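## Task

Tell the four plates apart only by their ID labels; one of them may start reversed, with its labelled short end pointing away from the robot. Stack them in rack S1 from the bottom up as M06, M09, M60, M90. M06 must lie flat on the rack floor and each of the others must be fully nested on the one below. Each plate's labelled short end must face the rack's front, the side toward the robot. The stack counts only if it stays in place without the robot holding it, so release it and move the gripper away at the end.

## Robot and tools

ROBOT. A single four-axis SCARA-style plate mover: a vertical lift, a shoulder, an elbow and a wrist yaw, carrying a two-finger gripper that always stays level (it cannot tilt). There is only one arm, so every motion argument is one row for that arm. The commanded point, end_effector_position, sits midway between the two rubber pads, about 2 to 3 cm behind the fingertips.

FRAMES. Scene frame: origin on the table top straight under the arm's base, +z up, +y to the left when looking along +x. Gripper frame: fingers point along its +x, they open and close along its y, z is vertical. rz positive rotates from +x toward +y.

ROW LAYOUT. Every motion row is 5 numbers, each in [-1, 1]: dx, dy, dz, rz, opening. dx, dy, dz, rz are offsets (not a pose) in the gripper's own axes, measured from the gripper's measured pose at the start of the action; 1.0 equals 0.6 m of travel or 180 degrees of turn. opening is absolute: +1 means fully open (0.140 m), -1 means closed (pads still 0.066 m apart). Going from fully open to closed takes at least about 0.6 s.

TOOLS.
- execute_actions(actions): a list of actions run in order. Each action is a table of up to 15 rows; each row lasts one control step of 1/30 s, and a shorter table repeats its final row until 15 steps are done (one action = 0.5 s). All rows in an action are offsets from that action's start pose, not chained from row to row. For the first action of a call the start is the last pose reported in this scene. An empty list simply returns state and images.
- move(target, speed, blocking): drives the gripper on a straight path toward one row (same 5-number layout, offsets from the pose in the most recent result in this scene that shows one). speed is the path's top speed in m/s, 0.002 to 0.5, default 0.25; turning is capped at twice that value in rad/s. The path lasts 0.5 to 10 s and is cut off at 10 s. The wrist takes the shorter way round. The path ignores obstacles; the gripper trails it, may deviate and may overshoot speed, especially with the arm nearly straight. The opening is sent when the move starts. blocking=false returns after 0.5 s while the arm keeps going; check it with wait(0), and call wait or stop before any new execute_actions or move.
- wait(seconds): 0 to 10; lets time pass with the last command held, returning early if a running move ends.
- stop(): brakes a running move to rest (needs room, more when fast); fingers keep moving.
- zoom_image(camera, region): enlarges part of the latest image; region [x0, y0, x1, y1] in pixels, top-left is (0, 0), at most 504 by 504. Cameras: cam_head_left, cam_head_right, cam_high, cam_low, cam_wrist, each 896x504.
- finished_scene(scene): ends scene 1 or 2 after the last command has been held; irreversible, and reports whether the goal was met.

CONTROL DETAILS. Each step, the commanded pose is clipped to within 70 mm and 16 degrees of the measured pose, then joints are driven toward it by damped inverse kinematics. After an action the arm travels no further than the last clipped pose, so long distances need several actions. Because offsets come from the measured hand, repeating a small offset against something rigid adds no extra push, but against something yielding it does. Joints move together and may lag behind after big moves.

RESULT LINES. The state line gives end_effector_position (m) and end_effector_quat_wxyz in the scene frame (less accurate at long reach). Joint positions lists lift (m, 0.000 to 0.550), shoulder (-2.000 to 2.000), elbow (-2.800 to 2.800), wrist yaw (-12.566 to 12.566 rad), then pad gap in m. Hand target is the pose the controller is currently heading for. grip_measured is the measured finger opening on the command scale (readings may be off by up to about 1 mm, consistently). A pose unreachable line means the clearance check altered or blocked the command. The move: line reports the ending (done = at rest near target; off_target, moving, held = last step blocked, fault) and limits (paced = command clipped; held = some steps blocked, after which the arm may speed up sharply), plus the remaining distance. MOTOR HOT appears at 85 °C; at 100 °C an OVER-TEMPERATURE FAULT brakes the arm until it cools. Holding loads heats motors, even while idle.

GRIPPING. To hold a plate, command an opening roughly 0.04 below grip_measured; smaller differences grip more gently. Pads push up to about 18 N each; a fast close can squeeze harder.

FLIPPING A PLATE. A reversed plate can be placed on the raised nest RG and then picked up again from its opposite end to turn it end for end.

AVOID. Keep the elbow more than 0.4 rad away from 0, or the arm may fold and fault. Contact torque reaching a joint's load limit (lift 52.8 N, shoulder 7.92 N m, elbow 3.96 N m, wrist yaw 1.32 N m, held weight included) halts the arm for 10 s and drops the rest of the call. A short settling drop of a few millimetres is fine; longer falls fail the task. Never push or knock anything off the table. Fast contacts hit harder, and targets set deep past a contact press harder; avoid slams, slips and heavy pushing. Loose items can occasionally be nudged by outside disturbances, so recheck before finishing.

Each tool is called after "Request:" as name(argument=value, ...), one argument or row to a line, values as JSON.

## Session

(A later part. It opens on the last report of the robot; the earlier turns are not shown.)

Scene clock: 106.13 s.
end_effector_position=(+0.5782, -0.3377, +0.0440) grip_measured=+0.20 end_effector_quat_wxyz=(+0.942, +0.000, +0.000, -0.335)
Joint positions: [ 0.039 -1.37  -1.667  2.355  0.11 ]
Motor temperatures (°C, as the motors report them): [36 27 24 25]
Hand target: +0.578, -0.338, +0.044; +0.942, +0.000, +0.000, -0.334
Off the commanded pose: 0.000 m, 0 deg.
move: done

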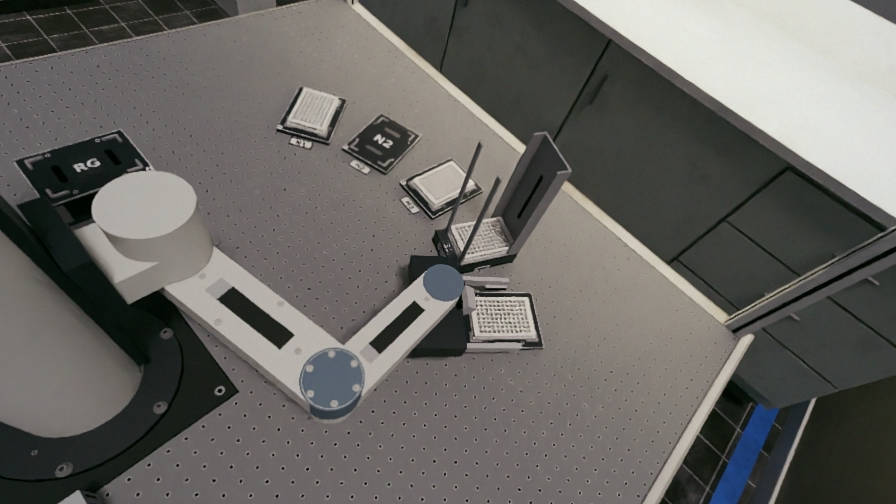

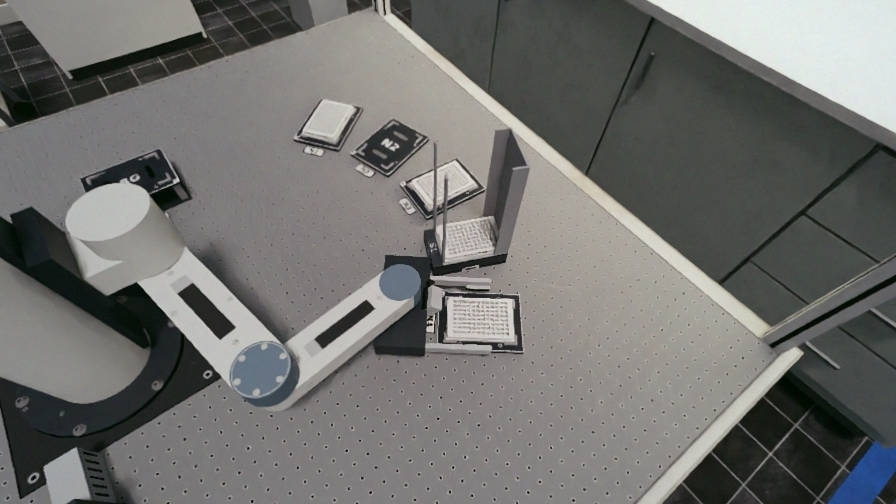

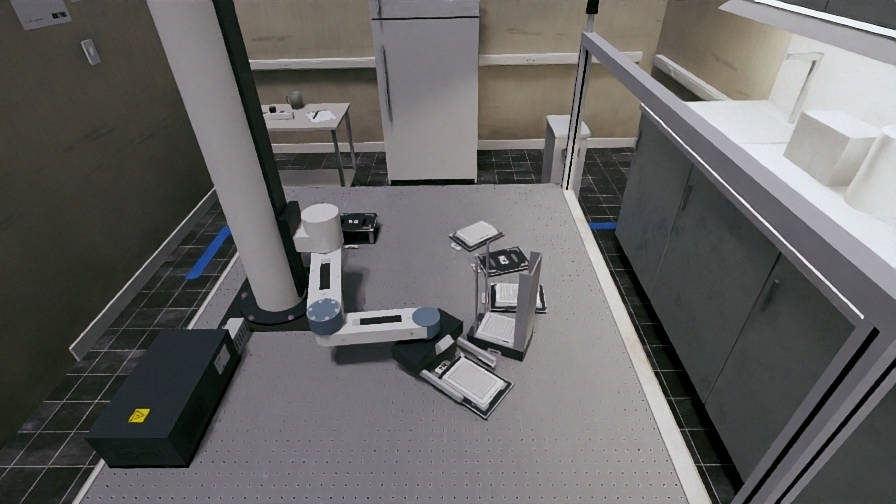

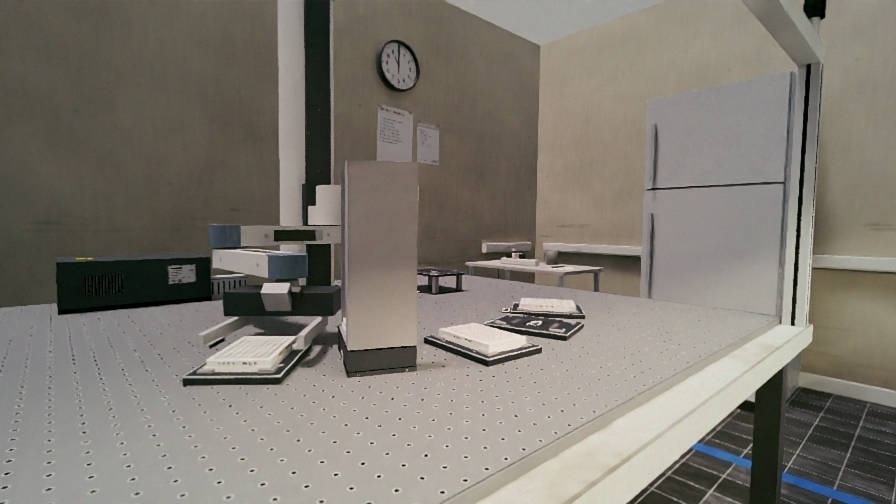

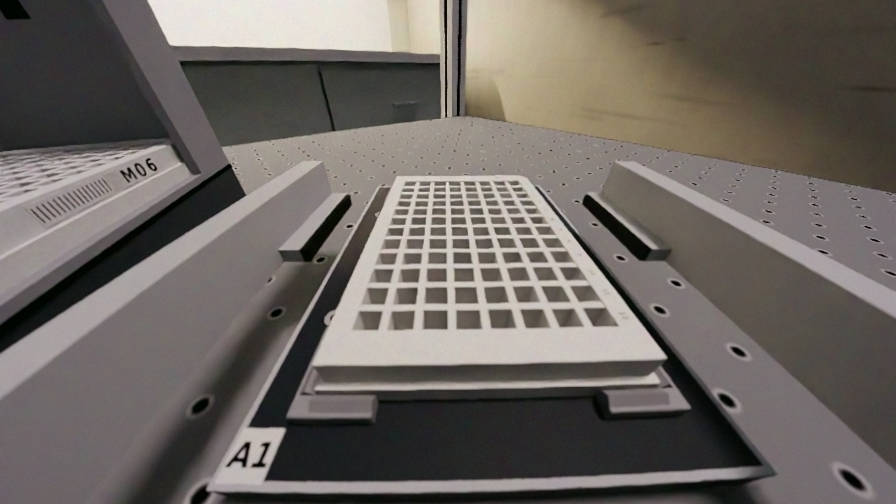

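Request:
move(
  target=[-0.0045, 0.0007, -0.0267, 0.004, -0.22],
  speed=0.03,
)

Scene clock: 113.63 s.
end_effector_position=(+0.5764, -0.3357, +0.0279) grip_measured=-0.22 end_effector_quat_wxyz=(+0.944, +0.000, +0.000, -0.329)
Joint positions: [ 0.023 -1.38  -1.652  2.362  0.095]
Motor temperatures (°C, as the motors report them): [36 27 24 25]
Hand target: +0.576, -0.336, +0.028; +0.944, +0.000, +0.000, -0.329
Off the commanded pose: 0.000 m, 0 deg.
move: done

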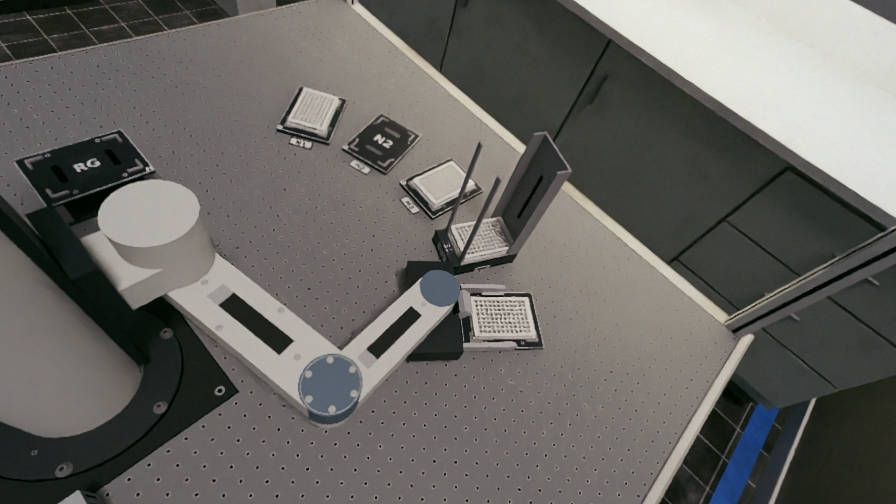

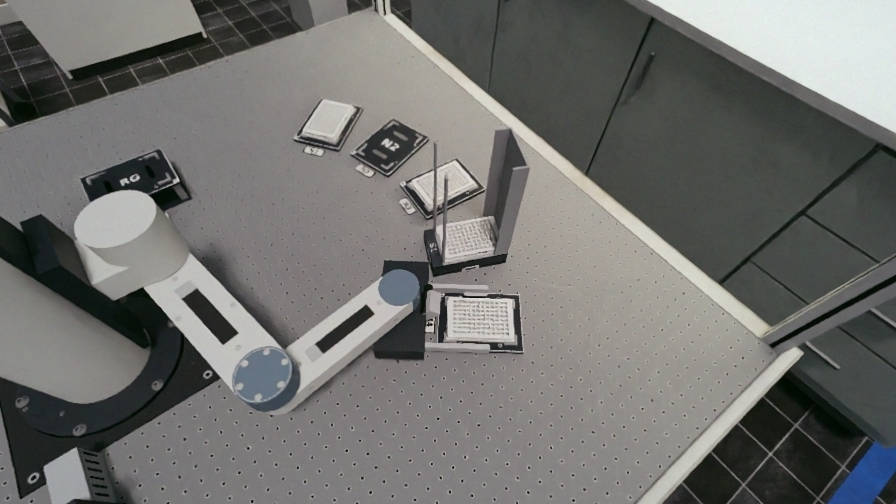

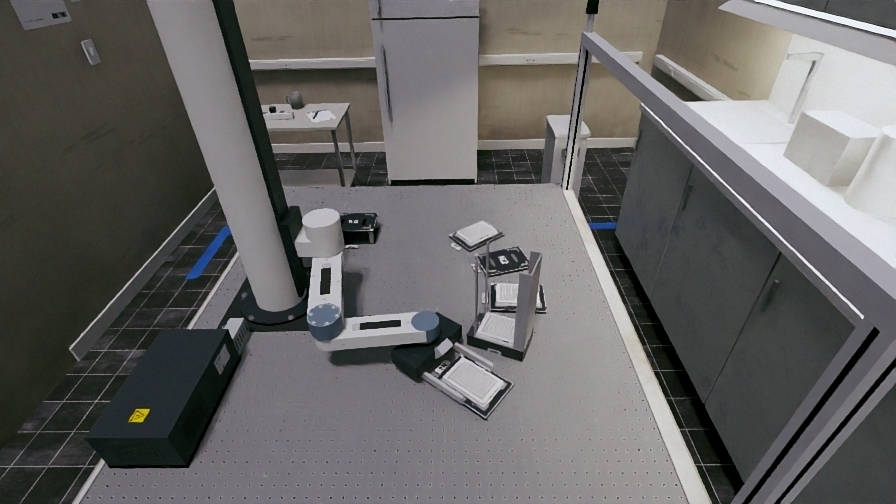

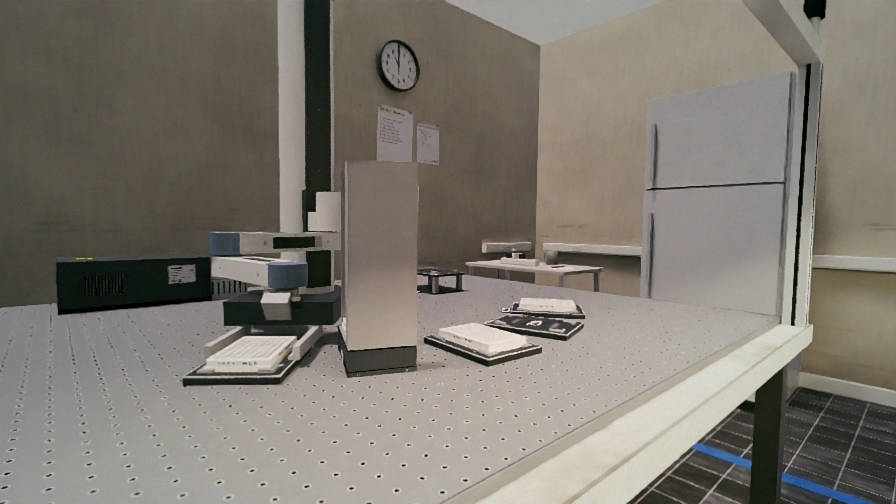

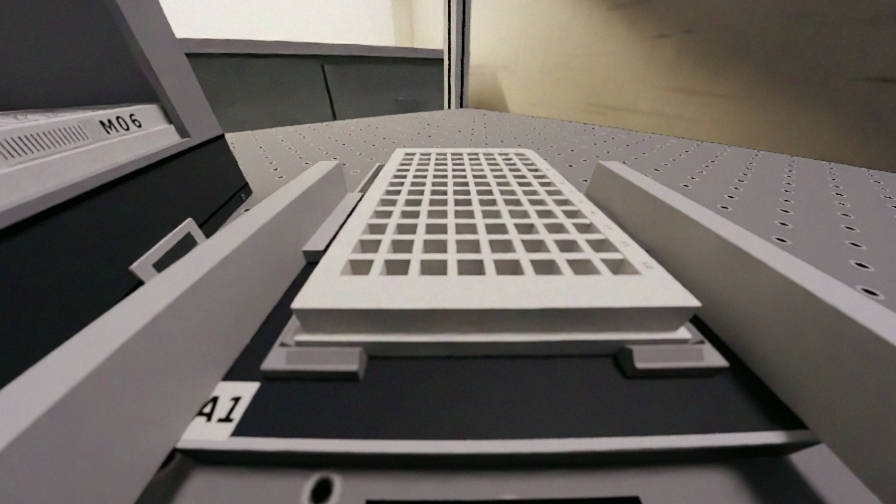

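Request:
execute_actions(
  actions=[
    [[0,0,0,0,-0.33],[0,0,0,0,-0.4],[0,0,0,0,-0.4],[0,0,0,0,-0.4],[0,0,0,0,-0.44],[0,0,0,0,-0.44],[0,0,0,0,-0.47],[0,0,0,0,-0.47],[0,0,0,0,-0.49],[0,0,0,0,-0.49],[0,0,0,0,-0.51],[0,0,0,0,-0.53],[0,0,0,0,-0.55]],
    [[0,0,0,0,-0.55],[0,0,0,0,-0.55],[0,0,0.003,0,-0.55],[0,0,0.006,0,-0.55],[0,0,0.01,0,-0.55],[0,0,0.015,0,-0.55],[0,0,0.02,0,-0.55],[0,0,0.025,0,-0.55]],
  ],
)

Request:
move(
  target=[-0.28, 0, 0.1, 0, -0.55],
)

Scene clock: 135.57 s.
end_effector_position=(+0.5762, -0.3359, +0.0430) grip_measured=-0.50 end_effector_quat_wxyz=(+0.944, +0.000, +0.000, -0.329)
Joint positions: [ 0.038 -1.38  -1.653  2.362  0.085]
Motor temperatures (°C, as the motors report them): [36 27 24 25]
Hand target: +0.576, -0.336, +0.043; +0.944, +0.000, +0.000, -0.329
Off the commanded pose: 0.000 m, 0 deg.

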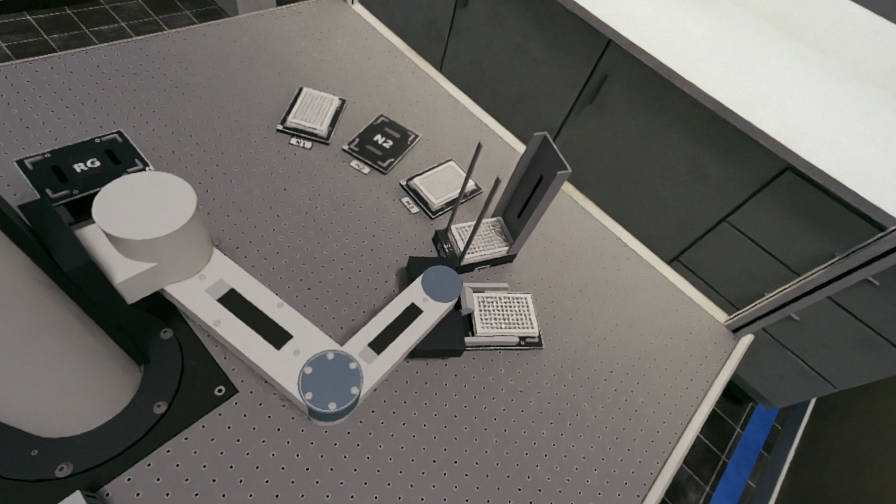

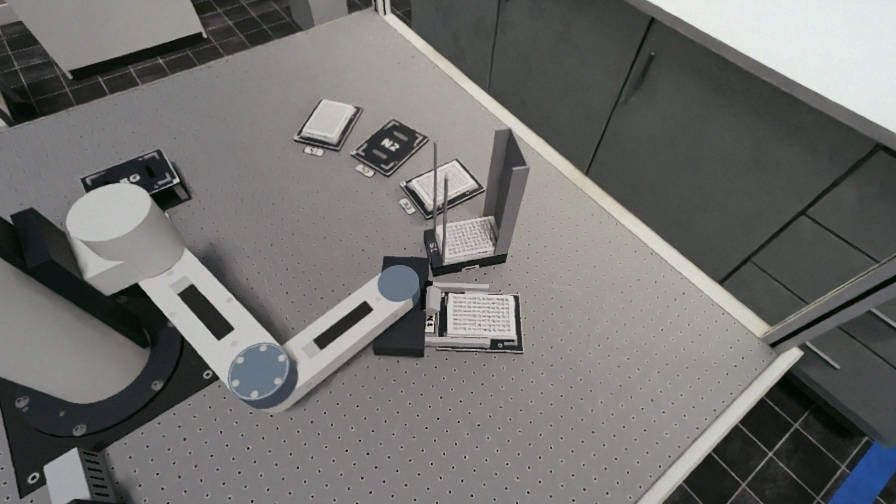

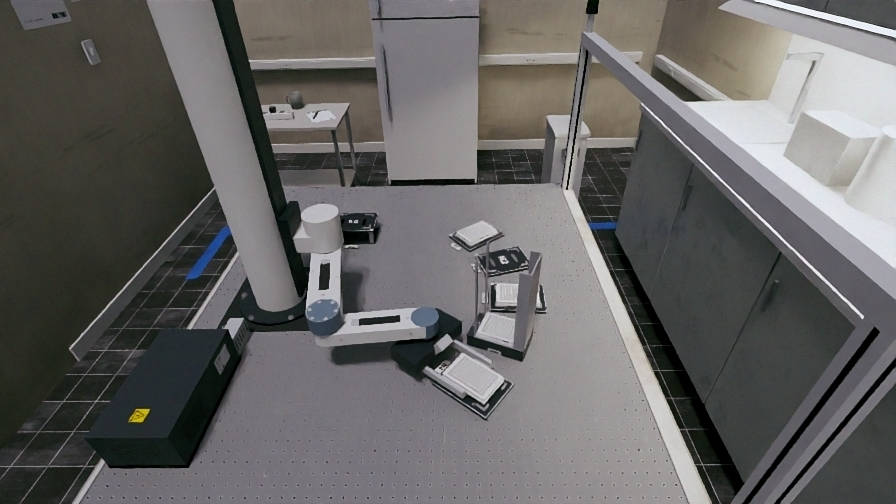

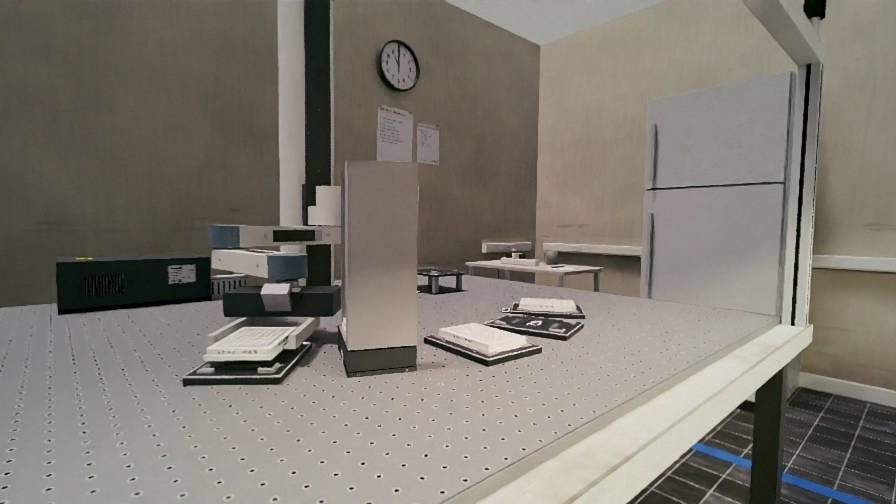

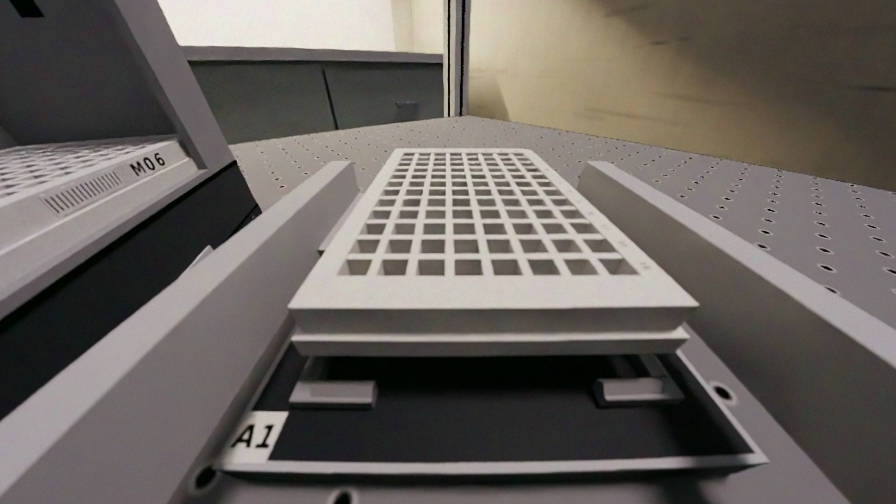

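Scene clock: 136.67 s.
end_effector_position=(+0.4447, -0.2312, +0.1030) grip_measured=-0.50 end_effector_quat_wxyz=(+0.944, +0.000, +0.000, -0.329)
Joint positions: [ 0.098 -1.713 -0.841  1.884  0.085]
Motor temperatures (°C, as the motors report them): [36 27 24 25]
Hand target: +0.445, -0.231, +0.103; +0.944, +0.000, +0.000, -0.329
Off the commanded pose: 0.000 m, 0 deg.
move: done

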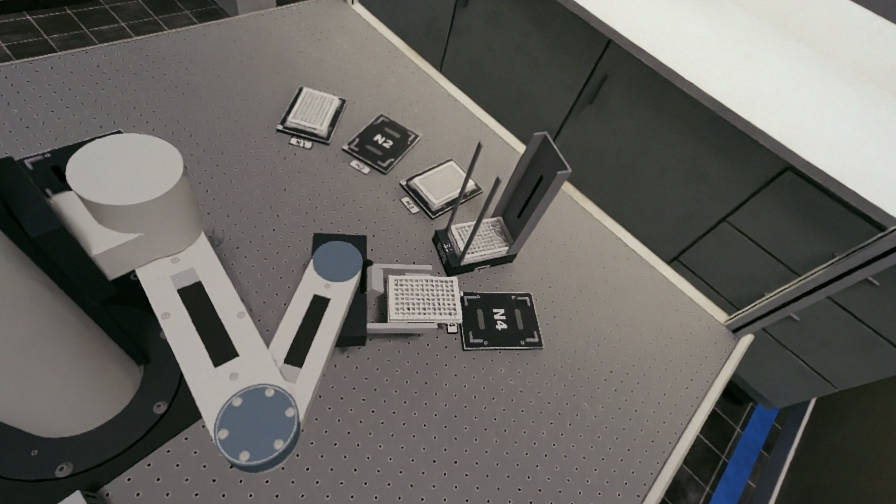

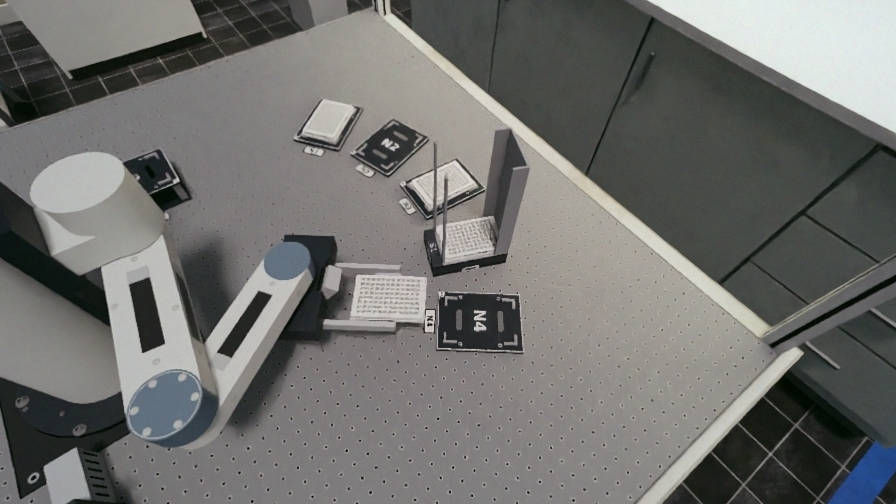

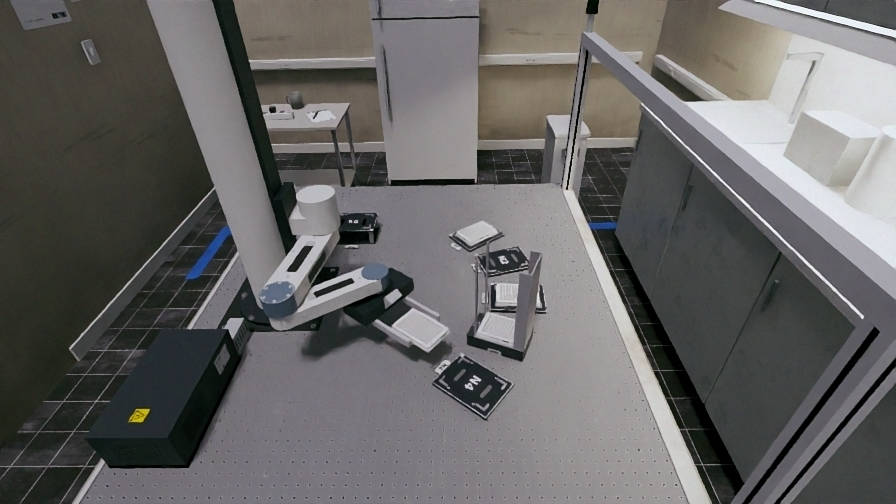

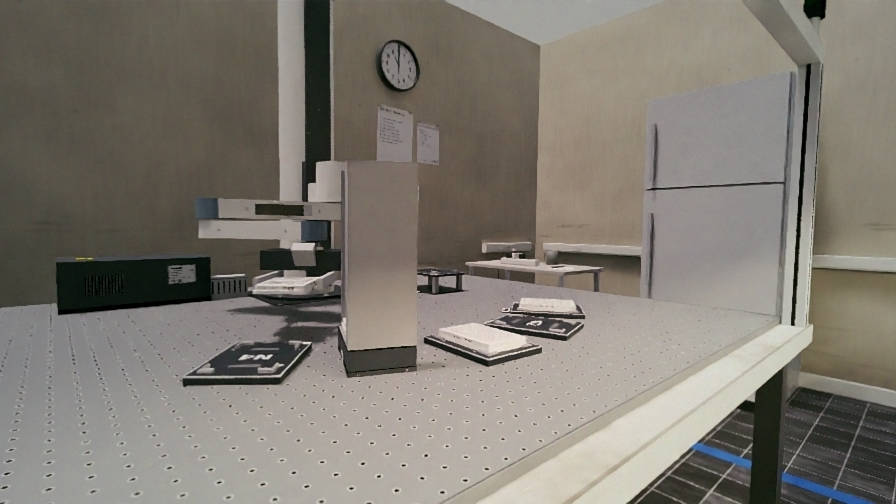

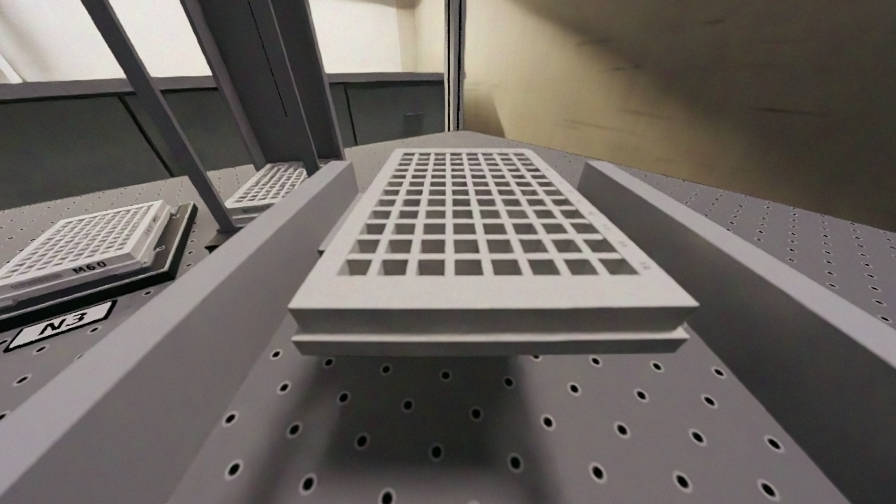

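Request:
move(
  target=[-0.88, 0.5593, 0.16, -0.7866, -0.55],
  speed=0.45,
)

Scene clock: 148.60 s.
end_effector_position=(+0.2403, +0.3595, +0.1990) grip_measured=-0.50 end_effector_quat_wxyz=(-0.000, -0.000, -0.000, +1.000)
Joint positions: [ 0.194  0.459 -1.838 -1.763  0.085]
Motor temperatures (°C, as the motors report them): [36 28 24 25]
Hand target: +0.240, +0.360, +0.199; +0.000, -0.000, -0.000, +1.000
Off the commanded pose: 0.001 m, 0 deg.
move: done; limits=paced

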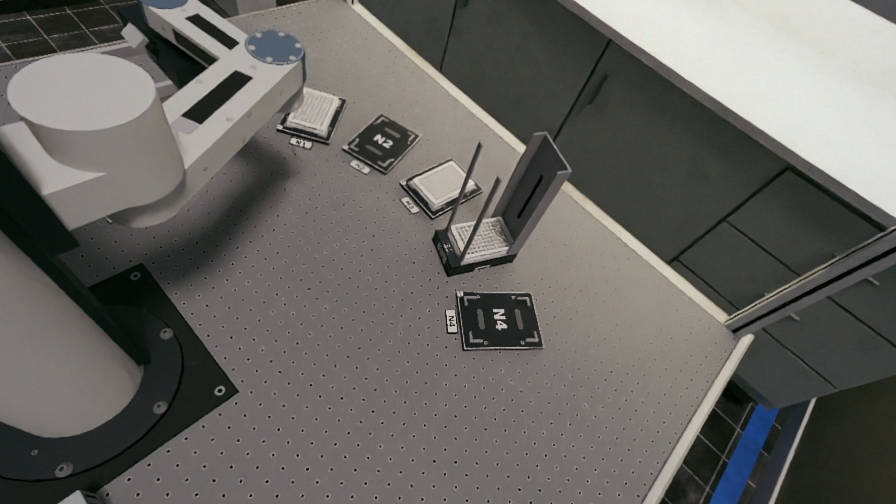

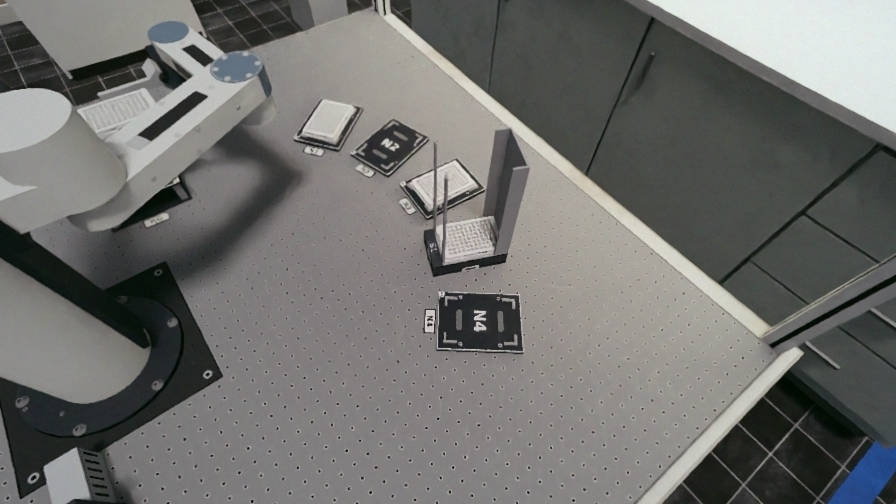

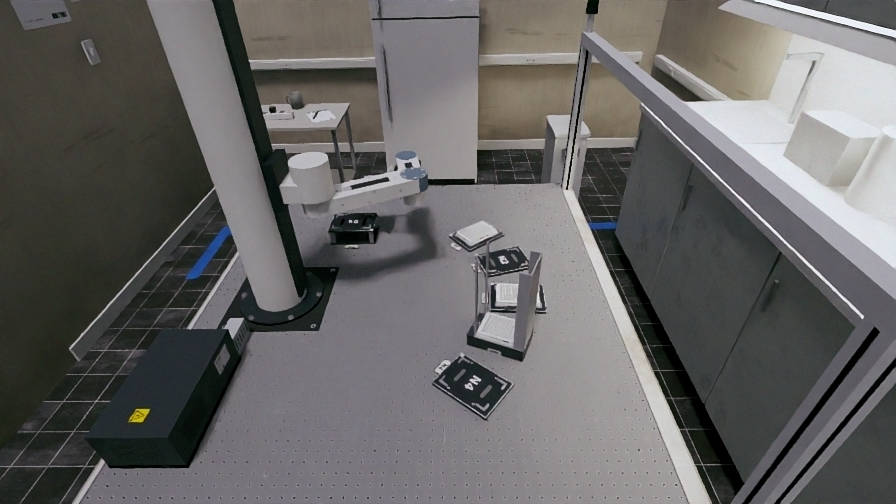

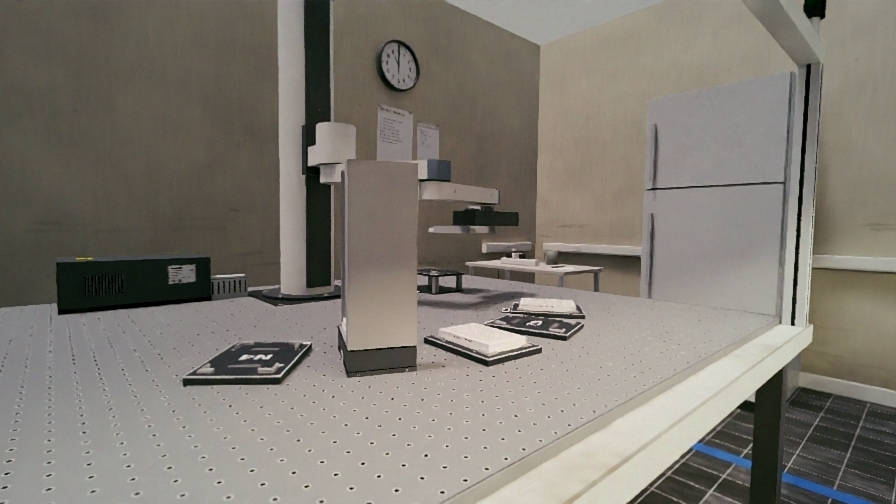

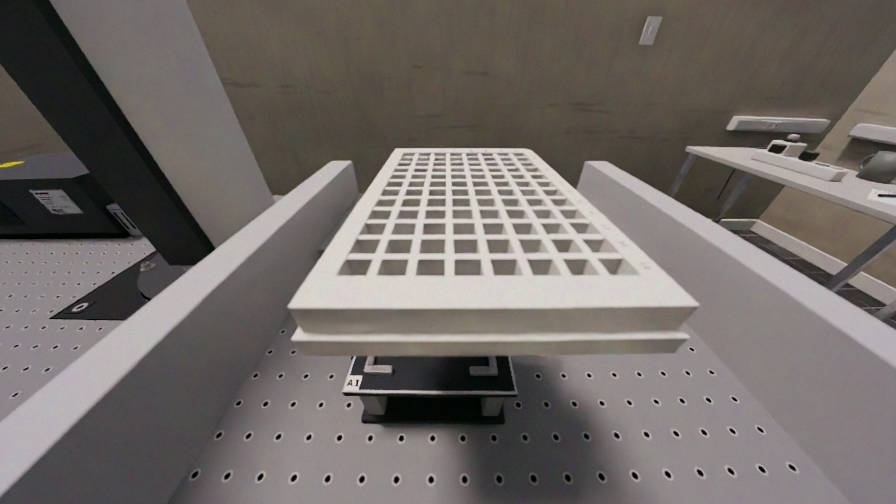

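Request:
move(
  target=[0.1083, 0.0372, -0.175, 0, -0.55],
  speed=0.2,
)

Scene clock: 155.70 s.
end_effector_position=(+0.1752, +0.3372, +0.0940) grip_measured=-0.50 end_effector_quat_wxyz=(-0.000, -0.000, -0.000, +1.000)
Joint positions: [ 0.089  0.46  -1.552 -2.049  0.085]
Motor temperatures (°C, as the motors report them): [36 28 24 25]
Hand target: +0.175, +0.337, +0.094; -0.000, -0.000, -0.000, +1.000
Off the commanded pose: 0.000 m, 0 deg.
move: done

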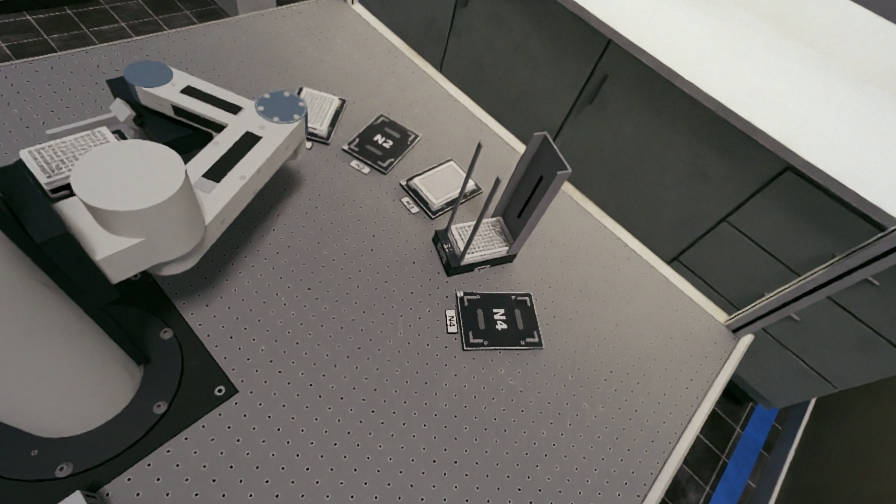

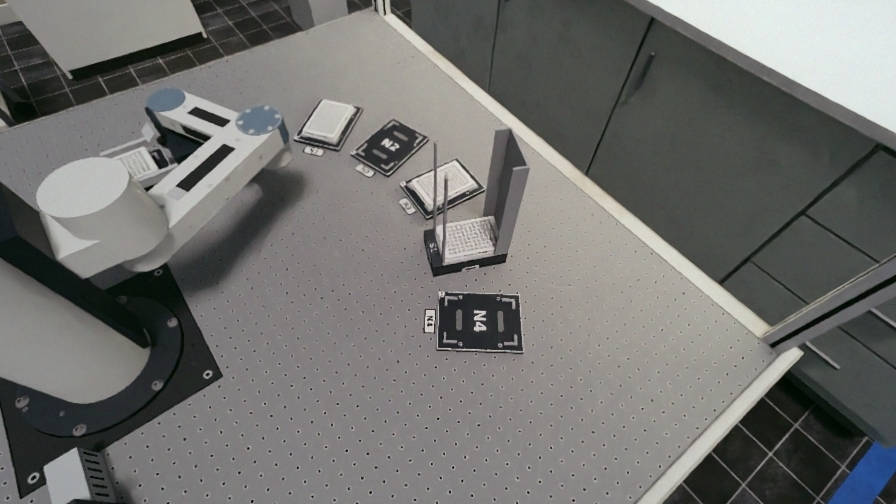

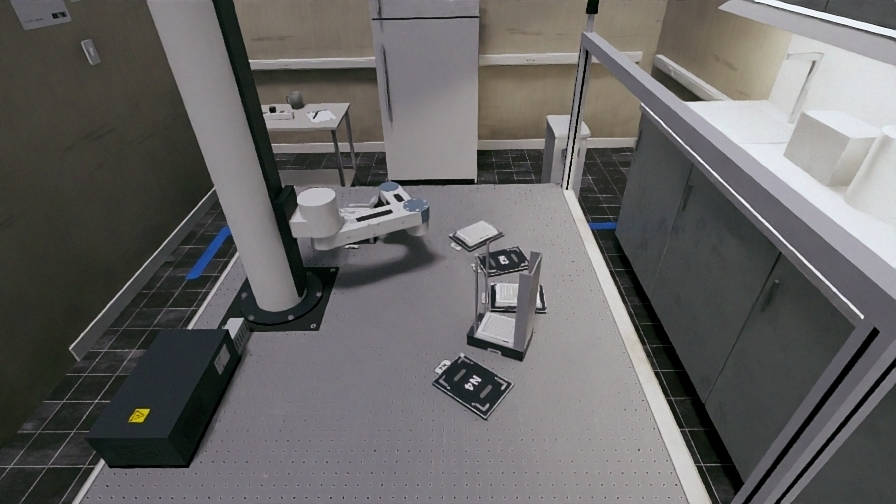

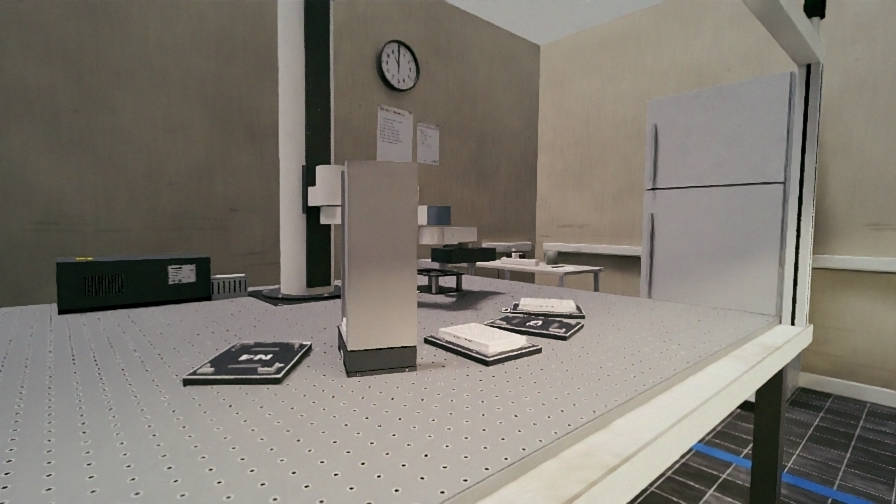

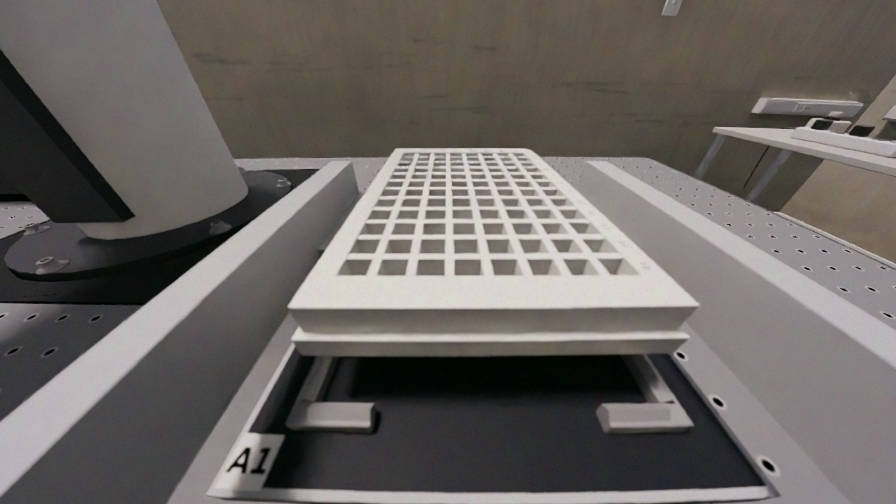

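Request:
move(
  target=[-0.006, 0.0016, -0.0067, 0, -0.55],
  speed=0.03,
)

Scene clock: 166.97 s.
end_effector_position=(+0.1787, +0.3363, +0.0900) grip_measured=-0.50 end_effector_quat_wxyz=(-0.000, -0.000, -0.000, +1.000)
Joint positions: [ 0.085  0.451 -1.554 -2.038  0.085]
Motor temperatures (°C, as the motors report them): [36 27 24 25]
Hand target: +0.179, +0.336, +0.090; -0.000, -0.000, -0.000, +1.000
Off the commanded pose: 0.000 m, 0 deg.
move: done

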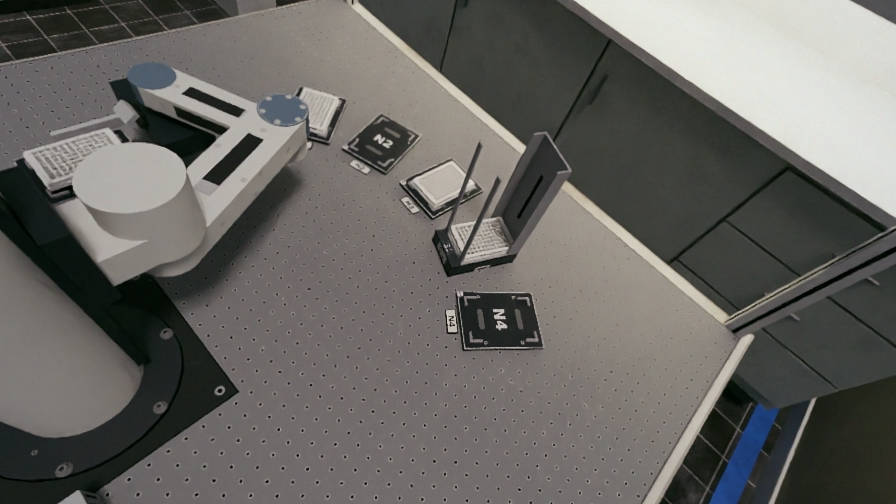

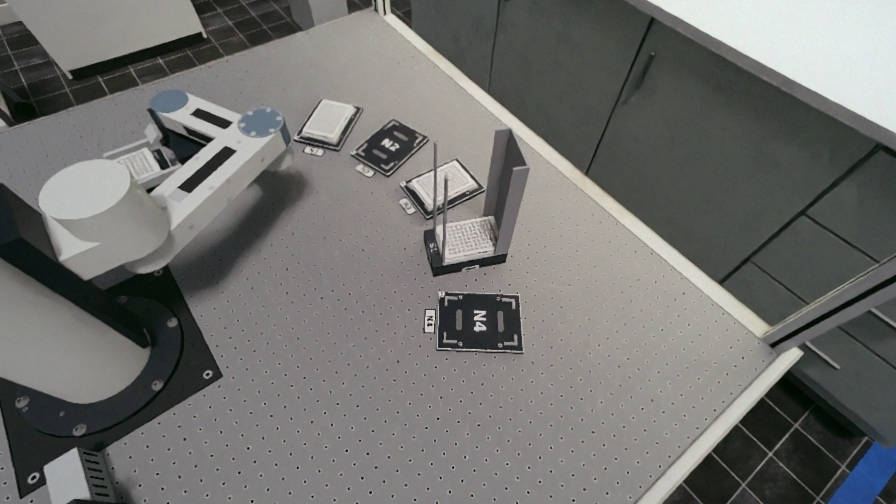

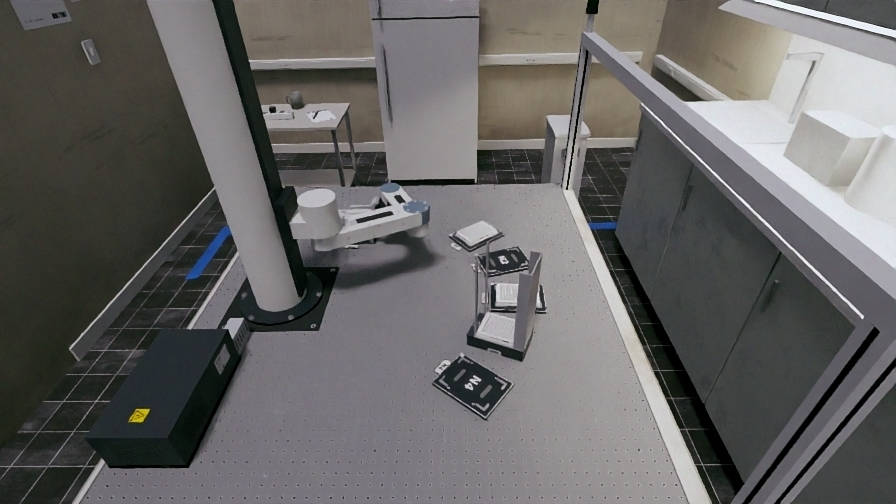

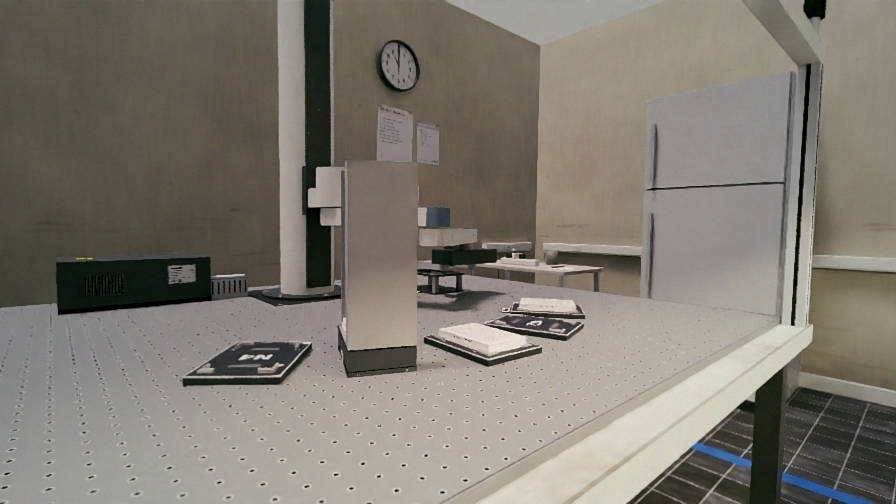

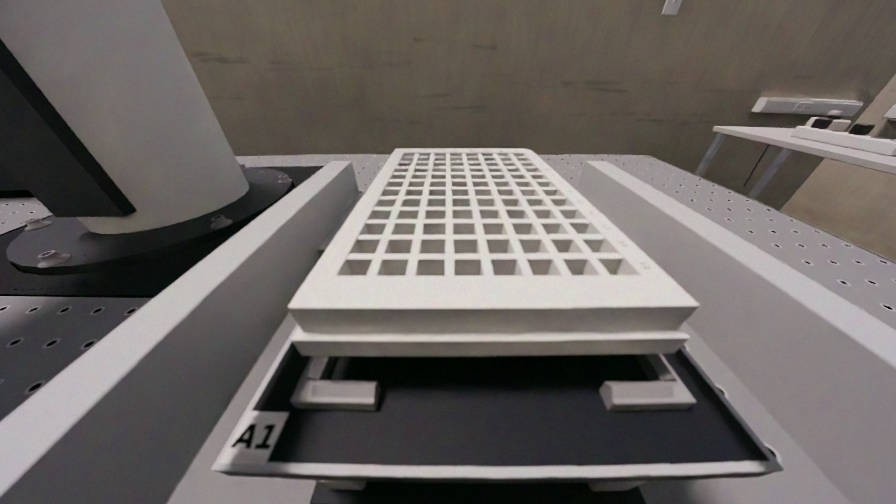

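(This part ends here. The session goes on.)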